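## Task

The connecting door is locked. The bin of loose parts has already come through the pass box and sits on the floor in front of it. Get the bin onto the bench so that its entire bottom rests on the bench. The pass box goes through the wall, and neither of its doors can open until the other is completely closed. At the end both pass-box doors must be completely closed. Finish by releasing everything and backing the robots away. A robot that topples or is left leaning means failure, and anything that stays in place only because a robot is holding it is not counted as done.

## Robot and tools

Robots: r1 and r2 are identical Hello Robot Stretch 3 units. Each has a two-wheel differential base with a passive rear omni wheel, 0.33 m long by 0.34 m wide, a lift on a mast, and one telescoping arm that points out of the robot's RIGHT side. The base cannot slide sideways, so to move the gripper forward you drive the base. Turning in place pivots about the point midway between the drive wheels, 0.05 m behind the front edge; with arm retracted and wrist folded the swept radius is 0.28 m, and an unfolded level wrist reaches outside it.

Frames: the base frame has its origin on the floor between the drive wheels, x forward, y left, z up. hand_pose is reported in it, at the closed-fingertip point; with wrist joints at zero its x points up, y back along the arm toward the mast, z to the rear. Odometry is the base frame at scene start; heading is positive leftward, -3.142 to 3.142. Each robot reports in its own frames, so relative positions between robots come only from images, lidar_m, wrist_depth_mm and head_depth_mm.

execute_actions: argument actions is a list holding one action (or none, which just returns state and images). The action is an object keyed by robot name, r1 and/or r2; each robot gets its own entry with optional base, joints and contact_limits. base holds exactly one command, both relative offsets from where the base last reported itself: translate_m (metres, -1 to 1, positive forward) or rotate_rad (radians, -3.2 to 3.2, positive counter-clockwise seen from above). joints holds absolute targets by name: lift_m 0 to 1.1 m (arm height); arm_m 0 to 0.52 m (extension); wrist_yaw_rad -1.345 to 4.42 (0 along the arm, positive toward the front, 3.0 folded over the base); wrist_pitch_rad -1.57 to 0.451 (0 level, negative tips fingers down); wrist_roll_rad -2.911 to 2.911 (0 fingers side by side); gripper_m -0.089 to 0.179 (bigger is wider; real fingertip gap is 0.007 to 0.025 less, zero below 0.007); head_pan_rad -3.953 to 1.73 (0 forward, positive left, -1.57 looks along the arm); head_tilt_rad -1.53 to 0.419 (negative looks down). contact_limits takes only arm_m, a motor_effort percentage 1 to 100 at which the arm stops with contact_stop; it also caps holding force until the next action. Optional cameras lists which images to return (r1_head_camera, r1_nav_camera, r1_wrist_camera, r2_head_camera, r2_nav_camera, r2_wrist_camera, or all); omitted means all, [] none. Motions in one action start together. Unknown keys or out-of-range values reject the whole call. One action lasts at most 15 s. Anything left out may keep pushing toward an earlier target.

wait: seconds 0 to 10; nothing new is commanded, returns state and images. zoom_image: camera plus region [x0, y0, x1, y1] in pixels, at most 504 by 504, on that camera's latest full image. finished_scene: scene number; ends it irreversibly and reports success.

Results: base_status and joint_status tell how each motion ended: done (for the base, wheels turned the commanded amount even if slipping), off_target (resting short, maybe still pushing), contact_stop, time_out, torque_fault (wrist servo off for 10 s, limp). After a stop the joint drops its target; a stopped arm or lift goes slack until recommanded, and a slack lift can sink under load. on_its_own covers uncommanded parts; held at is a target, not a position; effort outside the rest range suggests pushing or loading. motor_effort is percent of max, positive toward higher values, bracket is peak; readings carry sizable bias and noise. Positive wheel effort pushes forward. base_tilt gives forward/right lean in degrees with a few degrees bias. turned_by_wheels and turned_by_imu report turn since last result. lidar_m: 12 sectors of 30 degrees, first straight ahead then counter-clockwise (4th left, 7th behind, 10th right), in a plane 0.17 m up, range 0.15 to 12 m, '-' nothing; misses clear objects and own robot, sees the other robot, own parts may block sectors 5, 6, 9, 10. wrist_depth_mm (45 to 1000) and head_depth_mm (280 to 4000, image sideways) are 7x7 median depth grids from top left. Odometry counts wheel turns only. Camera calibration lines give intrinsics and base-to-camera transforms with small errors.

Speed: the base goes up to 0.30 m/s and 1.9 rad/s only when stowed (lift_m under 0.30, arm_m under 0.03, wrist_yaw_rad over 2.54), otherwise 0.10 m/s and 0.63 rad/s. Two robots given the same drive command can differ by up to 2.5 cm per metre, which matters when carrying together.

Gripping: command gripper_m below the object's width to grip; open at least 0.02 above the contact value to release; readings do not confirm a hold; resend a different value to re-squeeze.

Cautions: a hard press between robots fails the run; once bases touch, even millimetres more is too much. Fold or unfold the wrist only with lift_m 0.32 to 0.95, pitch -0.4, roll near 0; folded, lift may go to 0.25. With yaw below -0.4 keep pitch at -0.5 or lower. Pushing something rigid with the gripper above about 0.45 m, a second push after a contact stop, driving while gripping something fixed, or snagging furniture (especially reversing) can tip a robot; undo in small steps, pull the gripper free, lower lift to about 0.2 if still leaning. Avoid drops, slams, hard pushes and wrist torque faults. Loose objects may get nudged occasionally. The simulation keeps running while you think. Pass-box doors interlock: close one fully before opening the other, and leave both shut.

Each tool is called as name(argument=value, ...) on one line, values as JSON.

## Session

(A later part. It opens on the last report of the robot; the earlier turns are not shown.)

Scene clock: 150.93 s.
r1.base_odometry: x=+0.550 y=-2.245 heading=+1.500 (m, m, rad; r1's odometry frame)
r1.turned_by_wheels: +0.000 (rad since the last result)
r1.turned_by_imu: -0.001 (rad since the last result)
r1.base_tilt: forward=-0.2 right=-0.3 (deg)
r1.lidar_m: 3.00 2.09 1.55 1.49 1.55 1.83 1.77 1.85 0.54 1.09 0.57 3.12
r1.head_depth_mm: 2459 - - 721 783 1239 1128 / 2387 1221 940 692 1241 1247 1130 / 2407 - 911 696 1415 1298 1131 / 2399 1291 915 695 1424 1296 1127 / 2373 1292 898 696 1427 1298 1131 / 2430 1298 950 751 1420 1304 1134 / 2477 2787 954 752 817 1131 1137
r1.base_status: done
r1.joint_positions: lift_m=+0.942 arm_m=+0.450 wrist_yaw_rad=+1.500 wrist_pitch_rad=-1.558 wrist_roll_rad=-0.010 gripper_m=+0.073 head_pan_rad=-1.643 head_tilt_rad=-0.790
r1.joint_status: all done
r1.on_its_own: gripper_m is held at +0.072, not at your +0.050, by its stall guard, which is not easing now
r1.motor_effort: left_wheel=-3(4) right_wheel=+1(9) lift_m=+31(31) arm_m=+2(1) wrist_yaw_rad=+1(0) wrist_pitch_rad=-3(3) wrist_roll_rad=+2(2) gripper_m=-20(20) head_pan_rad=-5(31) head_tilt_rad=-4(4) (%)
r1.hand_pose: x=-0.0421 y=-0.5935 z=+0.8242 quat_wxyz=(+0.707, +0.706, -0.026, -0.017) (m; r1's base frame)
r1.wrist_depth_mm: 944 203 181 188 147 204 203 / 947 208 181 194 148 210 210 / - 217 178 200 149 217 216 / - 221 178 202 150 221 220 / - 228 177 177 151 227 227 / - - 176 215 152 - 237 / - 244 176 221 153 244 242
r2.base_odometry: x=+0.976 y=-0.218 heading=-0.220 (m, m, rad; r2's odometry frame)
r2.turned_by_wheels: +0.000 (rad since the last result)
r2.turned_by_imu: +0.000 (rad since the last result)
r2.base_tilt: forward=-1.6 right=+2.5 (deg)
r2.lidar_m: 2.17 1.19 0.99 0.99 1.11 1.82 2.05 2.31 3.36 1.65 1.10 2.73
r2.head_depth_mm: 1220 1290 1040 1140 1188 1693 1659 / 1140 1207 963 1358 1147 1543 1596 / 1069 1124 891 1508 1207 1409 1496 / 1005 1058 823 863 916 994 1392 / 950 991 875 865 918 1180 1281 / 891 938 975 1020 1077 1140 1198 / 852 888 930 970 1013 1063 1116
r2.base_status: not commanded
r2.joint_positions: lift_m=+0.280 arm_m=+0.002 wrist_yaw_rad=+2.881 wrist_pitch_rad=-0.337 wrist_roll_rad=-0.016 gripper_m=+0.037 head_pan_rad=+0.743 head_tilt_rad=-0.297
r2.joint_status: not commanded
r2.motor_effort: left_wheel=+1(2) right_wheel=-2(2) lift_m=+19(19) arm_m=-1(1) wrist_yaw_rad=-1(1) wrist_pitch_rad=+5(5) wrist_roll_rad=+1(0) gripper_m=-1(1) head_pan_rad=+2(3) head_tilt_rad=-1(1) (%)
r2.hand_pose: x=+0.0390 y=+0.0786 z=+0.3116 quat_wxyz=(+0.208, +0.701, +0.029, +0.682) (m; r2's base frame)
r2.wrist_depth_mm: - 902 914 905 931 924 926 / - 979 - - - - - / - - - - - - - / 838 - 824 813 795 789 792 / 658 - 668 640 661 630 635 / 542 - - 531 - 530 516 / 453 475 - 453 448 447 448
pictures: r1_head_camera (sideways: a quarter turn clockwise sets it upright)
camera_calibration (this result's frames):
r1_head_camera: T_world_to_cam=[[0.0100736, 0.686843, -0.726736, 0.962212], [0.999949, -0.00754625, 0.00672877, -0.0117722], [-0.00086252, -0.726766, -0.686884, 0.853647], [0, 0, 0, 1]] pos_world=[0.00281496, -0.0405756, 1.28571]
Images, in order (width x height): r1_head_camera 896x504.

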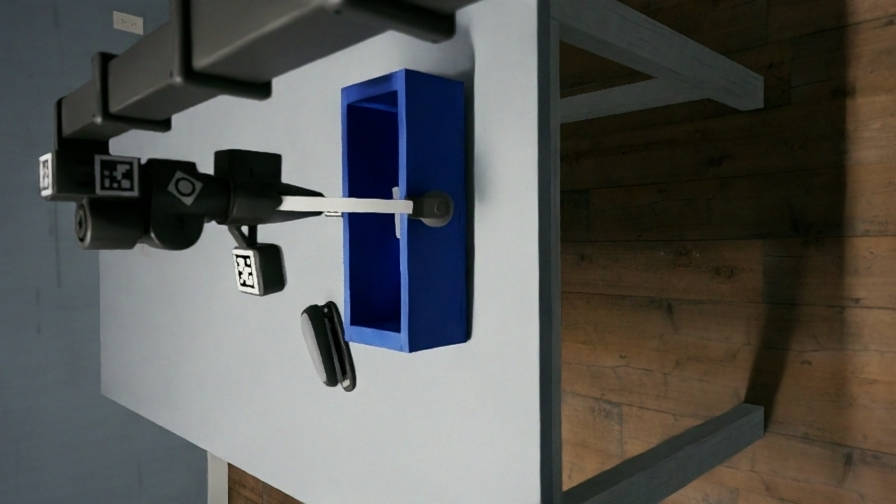

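execute_actions(actions=[{"r1":{"joints":{"lift_m":0.933}}}], cameras=[])

execute_actions(actions=[{"r1":{"joints":{"gripper_m":0.179}}}], cameras=[])

execute_actions(actions=[{"r1":{"joints":{"lift_m":1.02}}}], cameras=["r1_head_camera","r1_wrist_camera"])

Scene clock: 158.43 s.
r1.base_odometry: x=+0.550 y=-2.245 heading=+1.500 (m, m, rad; r1's odometry frame)
r1.turned_by_wheels: +0.000 (rad since the last result)
r1.turned_by_imu: +0.000 (rad since the last result)
r1.base_tilt: forward=-0.3 right=-0.4 (deg)
r1.lidar_m: 2.99 2.09 1.54 1.49 1.55 1.84 1.77 1.85 0.54 1.09 0.57 3.13
r1.head_depth_mm: 2459 2697 - 722 781 1249 1128 / 2415 1228 943 693 1242 1245 1129 / 2378 - 909 695 1421 1298 1131 / 2379 1295 912 694 1425 1299 1131 / 2411 1297 898 697 1425 1301 1131 / 2426 1304 951 754 1432 1301 1130 / 2458 2769 958 753 817 1135 1139
r1.base_status: not commanded
r1.joint_positions: lift_m=+0.933 arm_m=+0.450 wrist_yaw_rad=+1.500 wrist_pitch_rad=-1.558 wrist_roll_rad=-0.010 gripper_m=+0.073 head_pan_rad=-1.643 head_tilt_rad=-0.790
r1.joint_status: all done
r1.on_its_own: gripper_m is held at +0.072, not at your +0.050, by its stall guard, which is not easing now
r1.motor_effort: left_wheel=-3(3) right_wheel=+1(1) lift_m=+25(33) arm_m=+2(2) wrist_yaw_rad=+1(1) wrist_pitch_rad=-2(3) wrist_roll_rad=+2(2) gripper_m=-20(20) head_pan_rad=-5(5) head_tilt_rad=-4(4) (%)
r1.hand_pose: x=-0.0422 y=-0.5935 z=+0.8155 quat_wxyz=(+0.707, +0.706, -0.026, -0.017) (m; r1's base frame)
r1.wrist_depth_mm: 899 195 181 186 147 196 197 / 964 200 181 192 148 204 203 / 975 208 179 199 148 209 209 / - 213 178 203 149 213 213 / - 218 177 179 150 222 222 / - - 177 215 151 - 227 / - 234 175 222 178 236 234
r2.base_odometry: x=+0.976 y=-0.218 heading=-0.220 (m, m, rad; r2's odometry frame)
r2.turned_by_wheels: +0.000 (rad since the last result)
r2.turned_by_imu: +0.000 (rad since the last result)
r2.base_tilt: forward=-1.7 right=+2.5 (deg)
r2.lidar_m: 2.16 1.19 0.99 0.99 1.11 1.82 2.05 2.30 3.35 1.65 1.10 2.73
r2.head_depth_mm: 1217 1290 1042 1146 1184 1688 1664 / 1138 1197 963 1351 1150 1544 1592 / 1061 1131 894 1504 1208 1410 1498 / 1010 1054 822 864 911 992 1387 / 946 992 873 870 918 1176 1286 / 894 934 975 1015 1078 1129 1203 / 850 886 922 970 1011 1061 1112
r2.base_status: not commanded
r2.joint_positions: lift_m=+0.280 arm_m=+0.002 wrist_yaw_rad=+2.881 wrist_pitch_rad=-0.337 wrist_roll_rad=-0.016 gripper_m=+0.037 head_pan_rad=+0.743 head_tilt_rad=-0.297
r2.joint_status: not commanded
r2.motor_effort: left_wheel=+1(1) right_wheel=-2(2) lift_m=+19(19) arm_m=-1(0) wrist_yaw_rad=+0(0) wrist_pitch_rad=+5(5) wrist_roll_rad=+1(0) gripper_m=-1(1) head_pan_rad=+2(2) head_tilt_rad=-1(1) (%)
r2.hand_pose: x=+0.0390 y=+0.0786 z=+0.3116 quat_wxyz=(+0.208, +0.701, +0.029, +0.682) (m; r2's base frame)
r2.wrist_depth_mm: - 915 904 902 915 918 935 / - 973 - - - - - / - - - - - - - / 835 - 826 800 808 806 796 / 658 - 672 642 656 635 625 / 541 - - 532 - 521 521 / 459 471 - 452 452 449 445
pictures: none
No camera images: the call's "cameras" was empty. Leave "cameras" out to get every camera's image.

Scene clock: 160.00 s.
r1.base_odometry: x=+0.550 y=-2.245 heading=+1.500 (m, m, rad; r1's odometry frame)
r1.turned_by_wheels: +0.000 (rad since the last result)
r1.turned_by_imu: +0.000 (rad since the last result)
r1.base_tilt: forward=-0.3 right=-0.4 (deg)
r1.lidar_m: 3.00 2.10 1.54 1.49 1.55 1.83 1.77 1.85 0.54 1.09 0.57 3.13
r1.head_depth_mm: 2464 2774 - 720 785 1234 1129 / 2437 1219 943 693 1248 1236 1125 / 2372 - 912 694 1413 1303 1130 / 2407 1296 915 694 1418 1299 1137 / 2396 1304 898 695 1425 1311 1132 / 2421 1307 955 750 1425 1296 1133 / 2460 2748 959 754 818 1132 1140
r1.base_status: not commanded
r1.joint_positions: lift_m=+0.933 arm_m=+0.450 wrist_yaw_rad=+1.500 wrist_pitch_rad=-1.558 wrist_roll_rad=-0.009 gripper_m=+0.179 head_pan_rad=-1.643 head_tilt_rad=-0.790
r1.joint_status: all done
r1.motor_effort: left_wheel=-3(3) right_wheel=+1(1) lift_m=+26(26) arm_m=+2(2) wrist_yaw_rad=+1(0) wrist_pitch_rad=-2(2) wrist_roll_rad=+1(2) gripper_m=+0(85) head_pan_rad=-5(5) head_tilt_rad=-4(4) (%)
r1.hand_pose: x=-0.0422 y=-0.5935 z=+0.8154 quat_wxyz=(+0.707, +0.706, -0.026, -0.018) (m; r1's base frame)
r1.wrist_depth_mm: 917 194 182 186 146 197 196 / 969 201 181 191 147 203 201 / - 207 180 198 147 207 207 / - 214 180 202 149 215 214 / - 218 177 177 151 220 221 / - 228 177 215 151 226 226 / - 236 174 223 152 233 235
r2.base_odometry: x=+0.976 y=-0.218 heading=-0.220 (m, m, rad; r2's odometry frame)
r2.turned_by_wheels: +0.000 (rad since the last result)
r2.turned_by_imu: +0.000 (rad since the last result)
r2.base_tilt: forward=-1.6 right=+2.5 (deg)
r2.lidar_m: 2.16 1.18 1.00 0.99 1.11 1.81 2.04 2.30 3.38 1.65 1.10 2.73
r2.head_depth_mm: 1222 1285 1042 1139 1185 1720 1655 / 1135 1200 964 1359 1145 1539 1595 / 1066 1121 890 1502 1217 1419 1501 / 1007 1054 825 866 915 987 1396 / 948 990 873 866 922 1185 1274 / 902 936 972 1020 1074 1134 1186 / 851 889 927 972 1015 1060 1119
r2.base_status: not commanded
r2.joint_positions: lift_m=+0.280 arm_m=+0.002 wrist_yaw_rad=+2.881 wrist_pitch_rad=-0.337 wrist_roll_rad=-0.016 gripper_m=+0.037 head_pan_rad=+0.743 head_tilt_rad=-0.297
r2.joint_status: not commanded
r2.motor_effort: left_wheel=+2(2) right_wheel=-2(2) lift_m=+19(19) arm_m=+0(1) wrist_yaw_rad=-1(0) wrist_pitch_rad=+5(5) wrist_roll_rad=+0(1) gripper_m=-1(1) head_pan_rad=+3(3) head_tilt_rad=-1(2) (%)
r2.hand_pose: x=+0.0390 y=+0.0786 z=+0.3116 quat_wxyz=(+0.208, +0.701, +0.029, +0.682) (m; r2's base frame)
r2.wrist_depth_mm: - 907 915 907 907 910 936 / - 964 - - - - - / - - - - - - - / 839 - 817 816 802 798 786 / 651 - 676 636 661 637 631 / 539 - - 530 - 528 522 / 461 472 - 451 451 449 445
pictures: none
No camera images: the call's "cameras" was empty. Leave "cameras" out to get every camera's image.

Scene clock: 161.63 s.
r1.base_odometry: x=+0.550 y=-2.245 heading=+1.500 (m, m, rad; r1's odometry frame)
r1.turned_by_wheels: +0.000 (rad since the last result)
r1.turned_by_imu: +0.000 (rad since the last result)
r1.base_tilt: forward=-0.3 right=-0.3 (deg)
r1.lidar_m: 2.99 2.10 1.54 1.49 1.55 1.84 1.77 1.84 0.54 1.09 0.57 3.13
r1.head_depth_mm: - 2860 939 742 780 1244 1127 / 2462 1284 942 691 1244 1249 1134 / - - 947 693 1410 1300 1130 / 2404 1223 953 696 1413 1292 1135 / 2397 1293 899 697 1422 1297 1129 / 2426 1302 956 751 1425 1297 1134 / 2505 2757 955 750 816 1133 1143
r1.base_status: not commanded
r1.joint_positions: lift_m=+1.020 arm_m=+0.450 wrist_yaw_rad=+1.500 wrist_pitch_rad=-1.558 wrist_roll_rad=-0.009 gripper_m=+0.179 head_pan_rad=-1.643 head_tilt_rad=-0.790
r1.joint_status: all done
r1.motor_effort: left_wheel=-3(3) right_wheel=+1(2) lift_m=+37(40) arm_m=+2(2) wrist_yaw_rad=+1(1) wrist_pitch_rad=-2(2) wrist_roll_rad=+1(1) gripper_m=+0(1) head_pan_rad=-5(5) head_tilt_rad=-4(4) (%)
r1.hand_pose: x=-0.0422 y=-0.5935 z=+0.9020 quat_wxyz=(+0.707, +0.706, -0.026, -0.018) (m; r1's base frame)
r1.wrist_depth_mm: - 282 252 254 274 278 272 / - - 276 275 286 285 285 / - 293 287 285 291 296 296 / - 304 292 292 298 304 303 / - 316 308 299 308 313 311 / - - 321 313 319 319 322 / - - 329 284 330 332 333
r2.base_odometry: x=+0.976 y=-0.218 heading=-0.220 (m, m, rad; r2's odometry frame)
r2.turned_by_wheels: +0.000 (rad since the last result)
r2.turned_by_imu: +0.000 (rad since the last result)
r2.base_tilt: forward=-1.7 right=+2.5 (deg)
r2.lidar_m: 2.16 1.19 0.99 0.99 1.11 1.82 2.05 2.31 3.35 1.65 1.10 2.72
r2.head_depth_mm: 1216 1292 1047 1139 1184 1708 1667 / 1142 1203 967 1367 1147 1555 1602 / 1065 1122 891 1506 1211 1408 1507 / 1008 1045 824 863 915 984 1390 / 949 995 873 869 913 1179 1280 / 897 941 976 1019 1070 1131 1193 / 849 888 927 965 1015 1059 1116
r2.base_status: not commanded
r2.joint_positions: lift_m=+0.280 arm_m=+0.002 wrist_yaw_rad=+2.881 wrist_pitch_rad=-0.337 wrist_roll_rad=-0.016 gripper_m=+0.037 head_pan_rad=+0.743 head_tilt_rad=-0.297
r2.joint_status: not commanded
r2.motor_effort: left_wheel=+1(2) right_wheel=-2(2) lift_m=+19(19) arm_m=+0(0) wrist_yaw_rad=+0(1) wrist_pitch_rad=+5(5) wrist_roll_rad=+0(1) gripper_m=+0(0) head_pan_rad=+2(3) head_tilt_rad=-2(1) (%)
r2.hand_pose: x=+0.0390 y=+0.0786 z=+0.3116 quat_wxyz=(+0.208, +0.701, +0.029, +0.682) (m; r2's base frame)
r2.wrist_depth_mm: - 911 908 929 919 931 913 / - 977 - - - - - / - - - - - - - / 832 - 819 801 798 795 776 / 651 - 676 646 660 630 635 / 543 - - 531 - 523 520 / 460 475 - 455 448 450 446
pictures: r1_head_camera (sideways: a quarter turn clockwise sets it upright), r1_wrist_camera
camera_calibration (this result's frames):
r1_head_camera: T_world_to_cam=[[0.0100737, 0.686843, -0.726736, 0.962212], [0.999949, -0.00754637, 0.00672877, -0.0117723], [-0.0008626, -0.726766, -0.686884, 0.853647], [0, 0, 0, 1]] pos_world=[0.00281495, -0.0405756, 1.28571]
r1_wrist_camera: T_world_to_cam=[[-0.0157158, -0.999522, 0.0266111, -0.628823], [-0.982637, 0.0203602, 0.184418, -0.166066], [-0.184872, -0.0232508, -0.982488, 1.03231], [0, 0, 0, 1]] pos_world=[0.0177799, -0.601139, 1.06159]
Images, in order (width x height): r1_head_camera 896x504, r1_wrist_camera 644x364.

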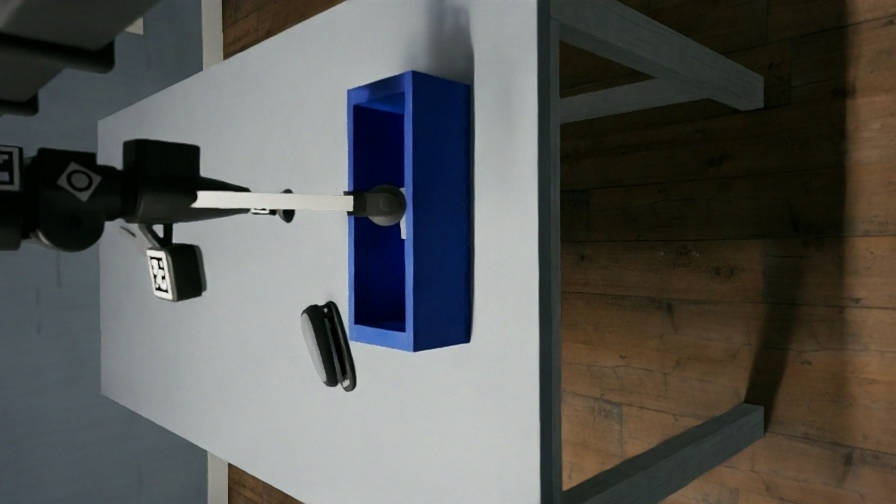

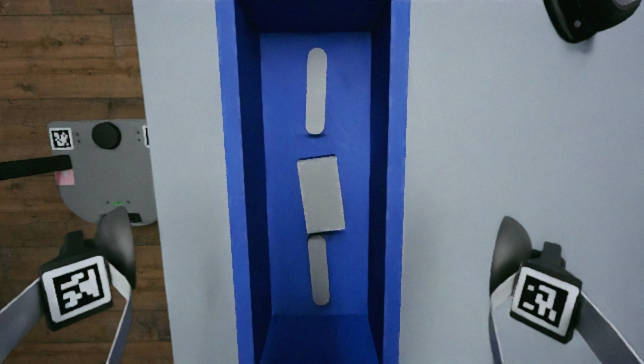

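Retract and back up to see the latch side of the door.

execute_actions(actions=[{"r1":{"base":{"translate_m":-0.45},"joints":{"arm_m":0.08,"head_pan_rad":1.05,"head_tilt_rad":-0.2}}}], cameras=["r1_head_camera","r2_head_camera"])

Scene clock: 172.23 s.
r1.base_odometry: x=+0.518 y=-2.693 heading=+1.500 (m, m, rad; r1's odometry frame)
r1.turned_by_wheels: +0.000 (rad since the last result)
r1.turned_by_imu: +0.001 (rad since the last result)
r1.base_tilt: forward=-0.3 right=-0.3 (deg)
r1.lidar_m: 3.45 2.10 1.55 1.48 1.53 1.37 1.32 1.37 1.90 0.49 0.48 0.90
r1.head_depth_mm: 1744 1823 1899 2044 2138 2150 1649 / 1627 1734 1804 1883 1994 2067 1642 / 1562 1629 1640 1649 1804 1940 1652 / 1477 1537 1547 1997 1738 1837 1627 / 1403 1451 1476 1302 1381 1722 1630 / 1347 1390 1418 1444 1524 1626 1631 / 1276 1325 1366 1415 1477 1535 1572
r1.base_status: done
r1.joint_positions: lift_m=+1.020 arm_m=+0.080 wrist_yaw_rad=+1.500 wrist_pitch_rad=-1.558 wrist_roll_rad=-0.009 gripper_m=+0.179 head_pan_rad=+1.043 head_tilt_rad=-0.211
r1.joint_status: all done
r1.motor_effort: left_wheel=-2(8) right_wheel=+1(6) lift_m=+37(37) arm_m=-2(2) wrist_yaw_rad=+1(1) wrist_pitch_rad=-2(2) wrist_roll_rad=+1(1) gripper_m=+0(1) head_pan_rad=+4(57) head_tilt_rad=+4(27) (%)
r1.hand_pose: x=-0.0422 y=-0.2240 z=+0.9020 quat_wxyz=(+0.707, +0.706, -0.026, -0.018) (m; r1's base frame)
r1.wrist_depth_mm: - - - - - 436 292 / - - - - - - - / - - - - - - - / - - - - - - - / - - - - - - - / - - - - - - - / - - - - - - -
r2.base_odometry: x=+0.976 y=-0.218 heading=-0.220 (m, m, rad; r2's odometry frame)
r2.turned_by_wheels: +0.000 (rad since the last result)
r2.turned_by_imu: +0.000 (rad since the last result)
r2.base_tilt: forward=-1.7 right=+2.4 (deg)
r2.lidar_m: 2.17 1.19 0.99 0.99 1.11 1.82 2.05 2.30 3.38 1.65 1.10 2.72
r2.head_depth_mm: 1217 1288 1043 1140 1189 1695 1665 / 1136 1206 959 1365 1145 1544 1599 / 1063 1124 893 1507 1211 1413 1496 / 1004 1054 826 861 912 986 1393 / 949 985 874 868 917 1177 1284 / 895 933 972 1016 1072 1130 1194 / 850 890 928 968 1017 1060 1113
r2.base_status: not commanded
r2.joint_positions: lift_m=+0.280 arm_m=+0.002 wrist_yaw_rad=+2.881 wrist_pitch_rad=-0.337 wrist_roll_rad=-0.016 gripper_m=+0.037 head_pan_rad=+0.743 head_tilt_rad=-0.297
r2.joint_status: not commanded
r2.motor_effort: left_wheel=+2(2) right_wheel=-3(3) lift_m=+19(19) arm_m=+0(0) wrist_yaw_rad=-1(1) wrist_pitch_rad=+5(5) wrist_roll_rad=+0(0) gripper_m=-1(1) head_pan_rad=+3(3) head_tilt_rad=-2(2) (%)
r2.hand_pose: x=+0.0390 y=+0.0786 z=+0.3116 quat_wxyz=(+0.208, +0.701, +0.029, +0.682) (m; r2's base frame)
r2.wrist_depth_mm: - 903 904 923 903 917 929 / - 965 - - - - - / - - - - - - - / 832 - 828 819 811 800 788 / 656 - 667 637 666 638 627 / 539 - - 530 - 526 520 / 460 473 - 455 450 451 447
pictures: r1_head_camera (sideways: a quarter turn clockwise sets it upright), r2_head_camera (sideways: a quarter turn clockwise sets it upright)
camera_calibration (this result's frames):
r1_head_camera: T_world_to_cam=[[-0.0546021, -0.17196, -0.983589, 1.29766], [-0.891114, 0.452807, -0.0296956, 0.0471926], [0.450483, 0.874869, -0.177961, 0.188667], [0, 0, 0, 1]] pos_world=[0.027918, 0.036719, 1.31135]
r2_head_camera: T_world_to_cam=[[-0.153018, -0.21607, -0.964313, 1.27947], [-0.697433, 0.714937, -0.049524, 0.075308], [0.700124, 0.664965, -0.260092, 0.289032], [0, 0, 0, 1]] pos_world=[0.045946, 0.0304182, 1.31272]
Images, in order (width x height): r1_head_camera 896x504, r2_head_camera 896x504.

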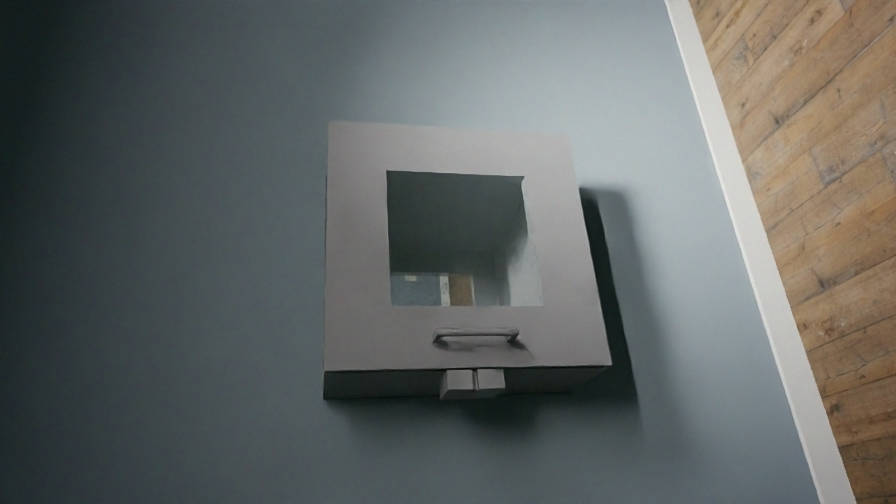

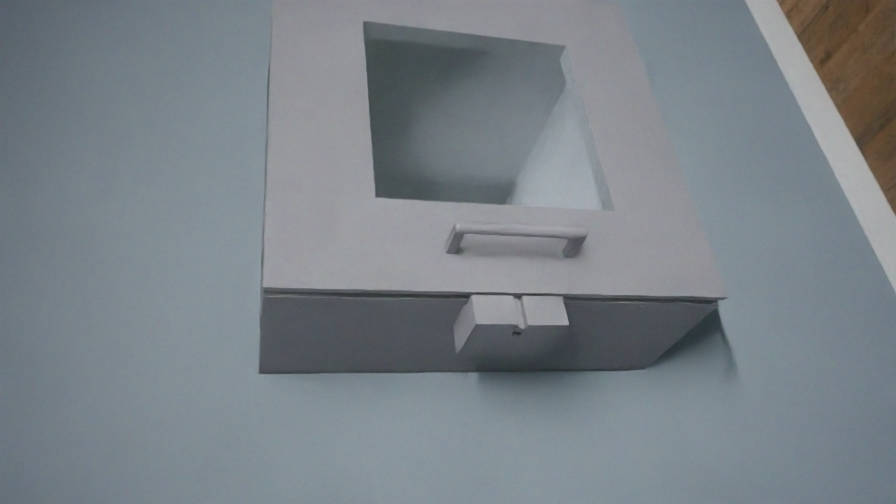

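zoom_image(camera="r1_head_camera", region=[315, 320, 515, 420])

zoom_image(camera="r2_head_camera", region=[250, 260, 580, 380])

Region (315, 320, 515, 420) of r1_head_camera's 896x504 image, scaled by 2.520, with more detail than that image has.

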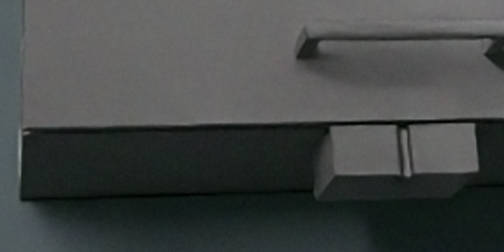

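Region (250, 260, 580, 380) of r2_head_camera's 896x504 image, scaled by 1.527, with more detail than that image has; it fills the top 183 rows of this view, and the rest is white.

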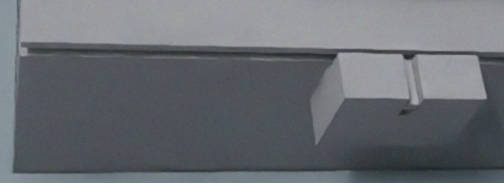

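finished_scene(scene=1)

The scene is finished: the task was done.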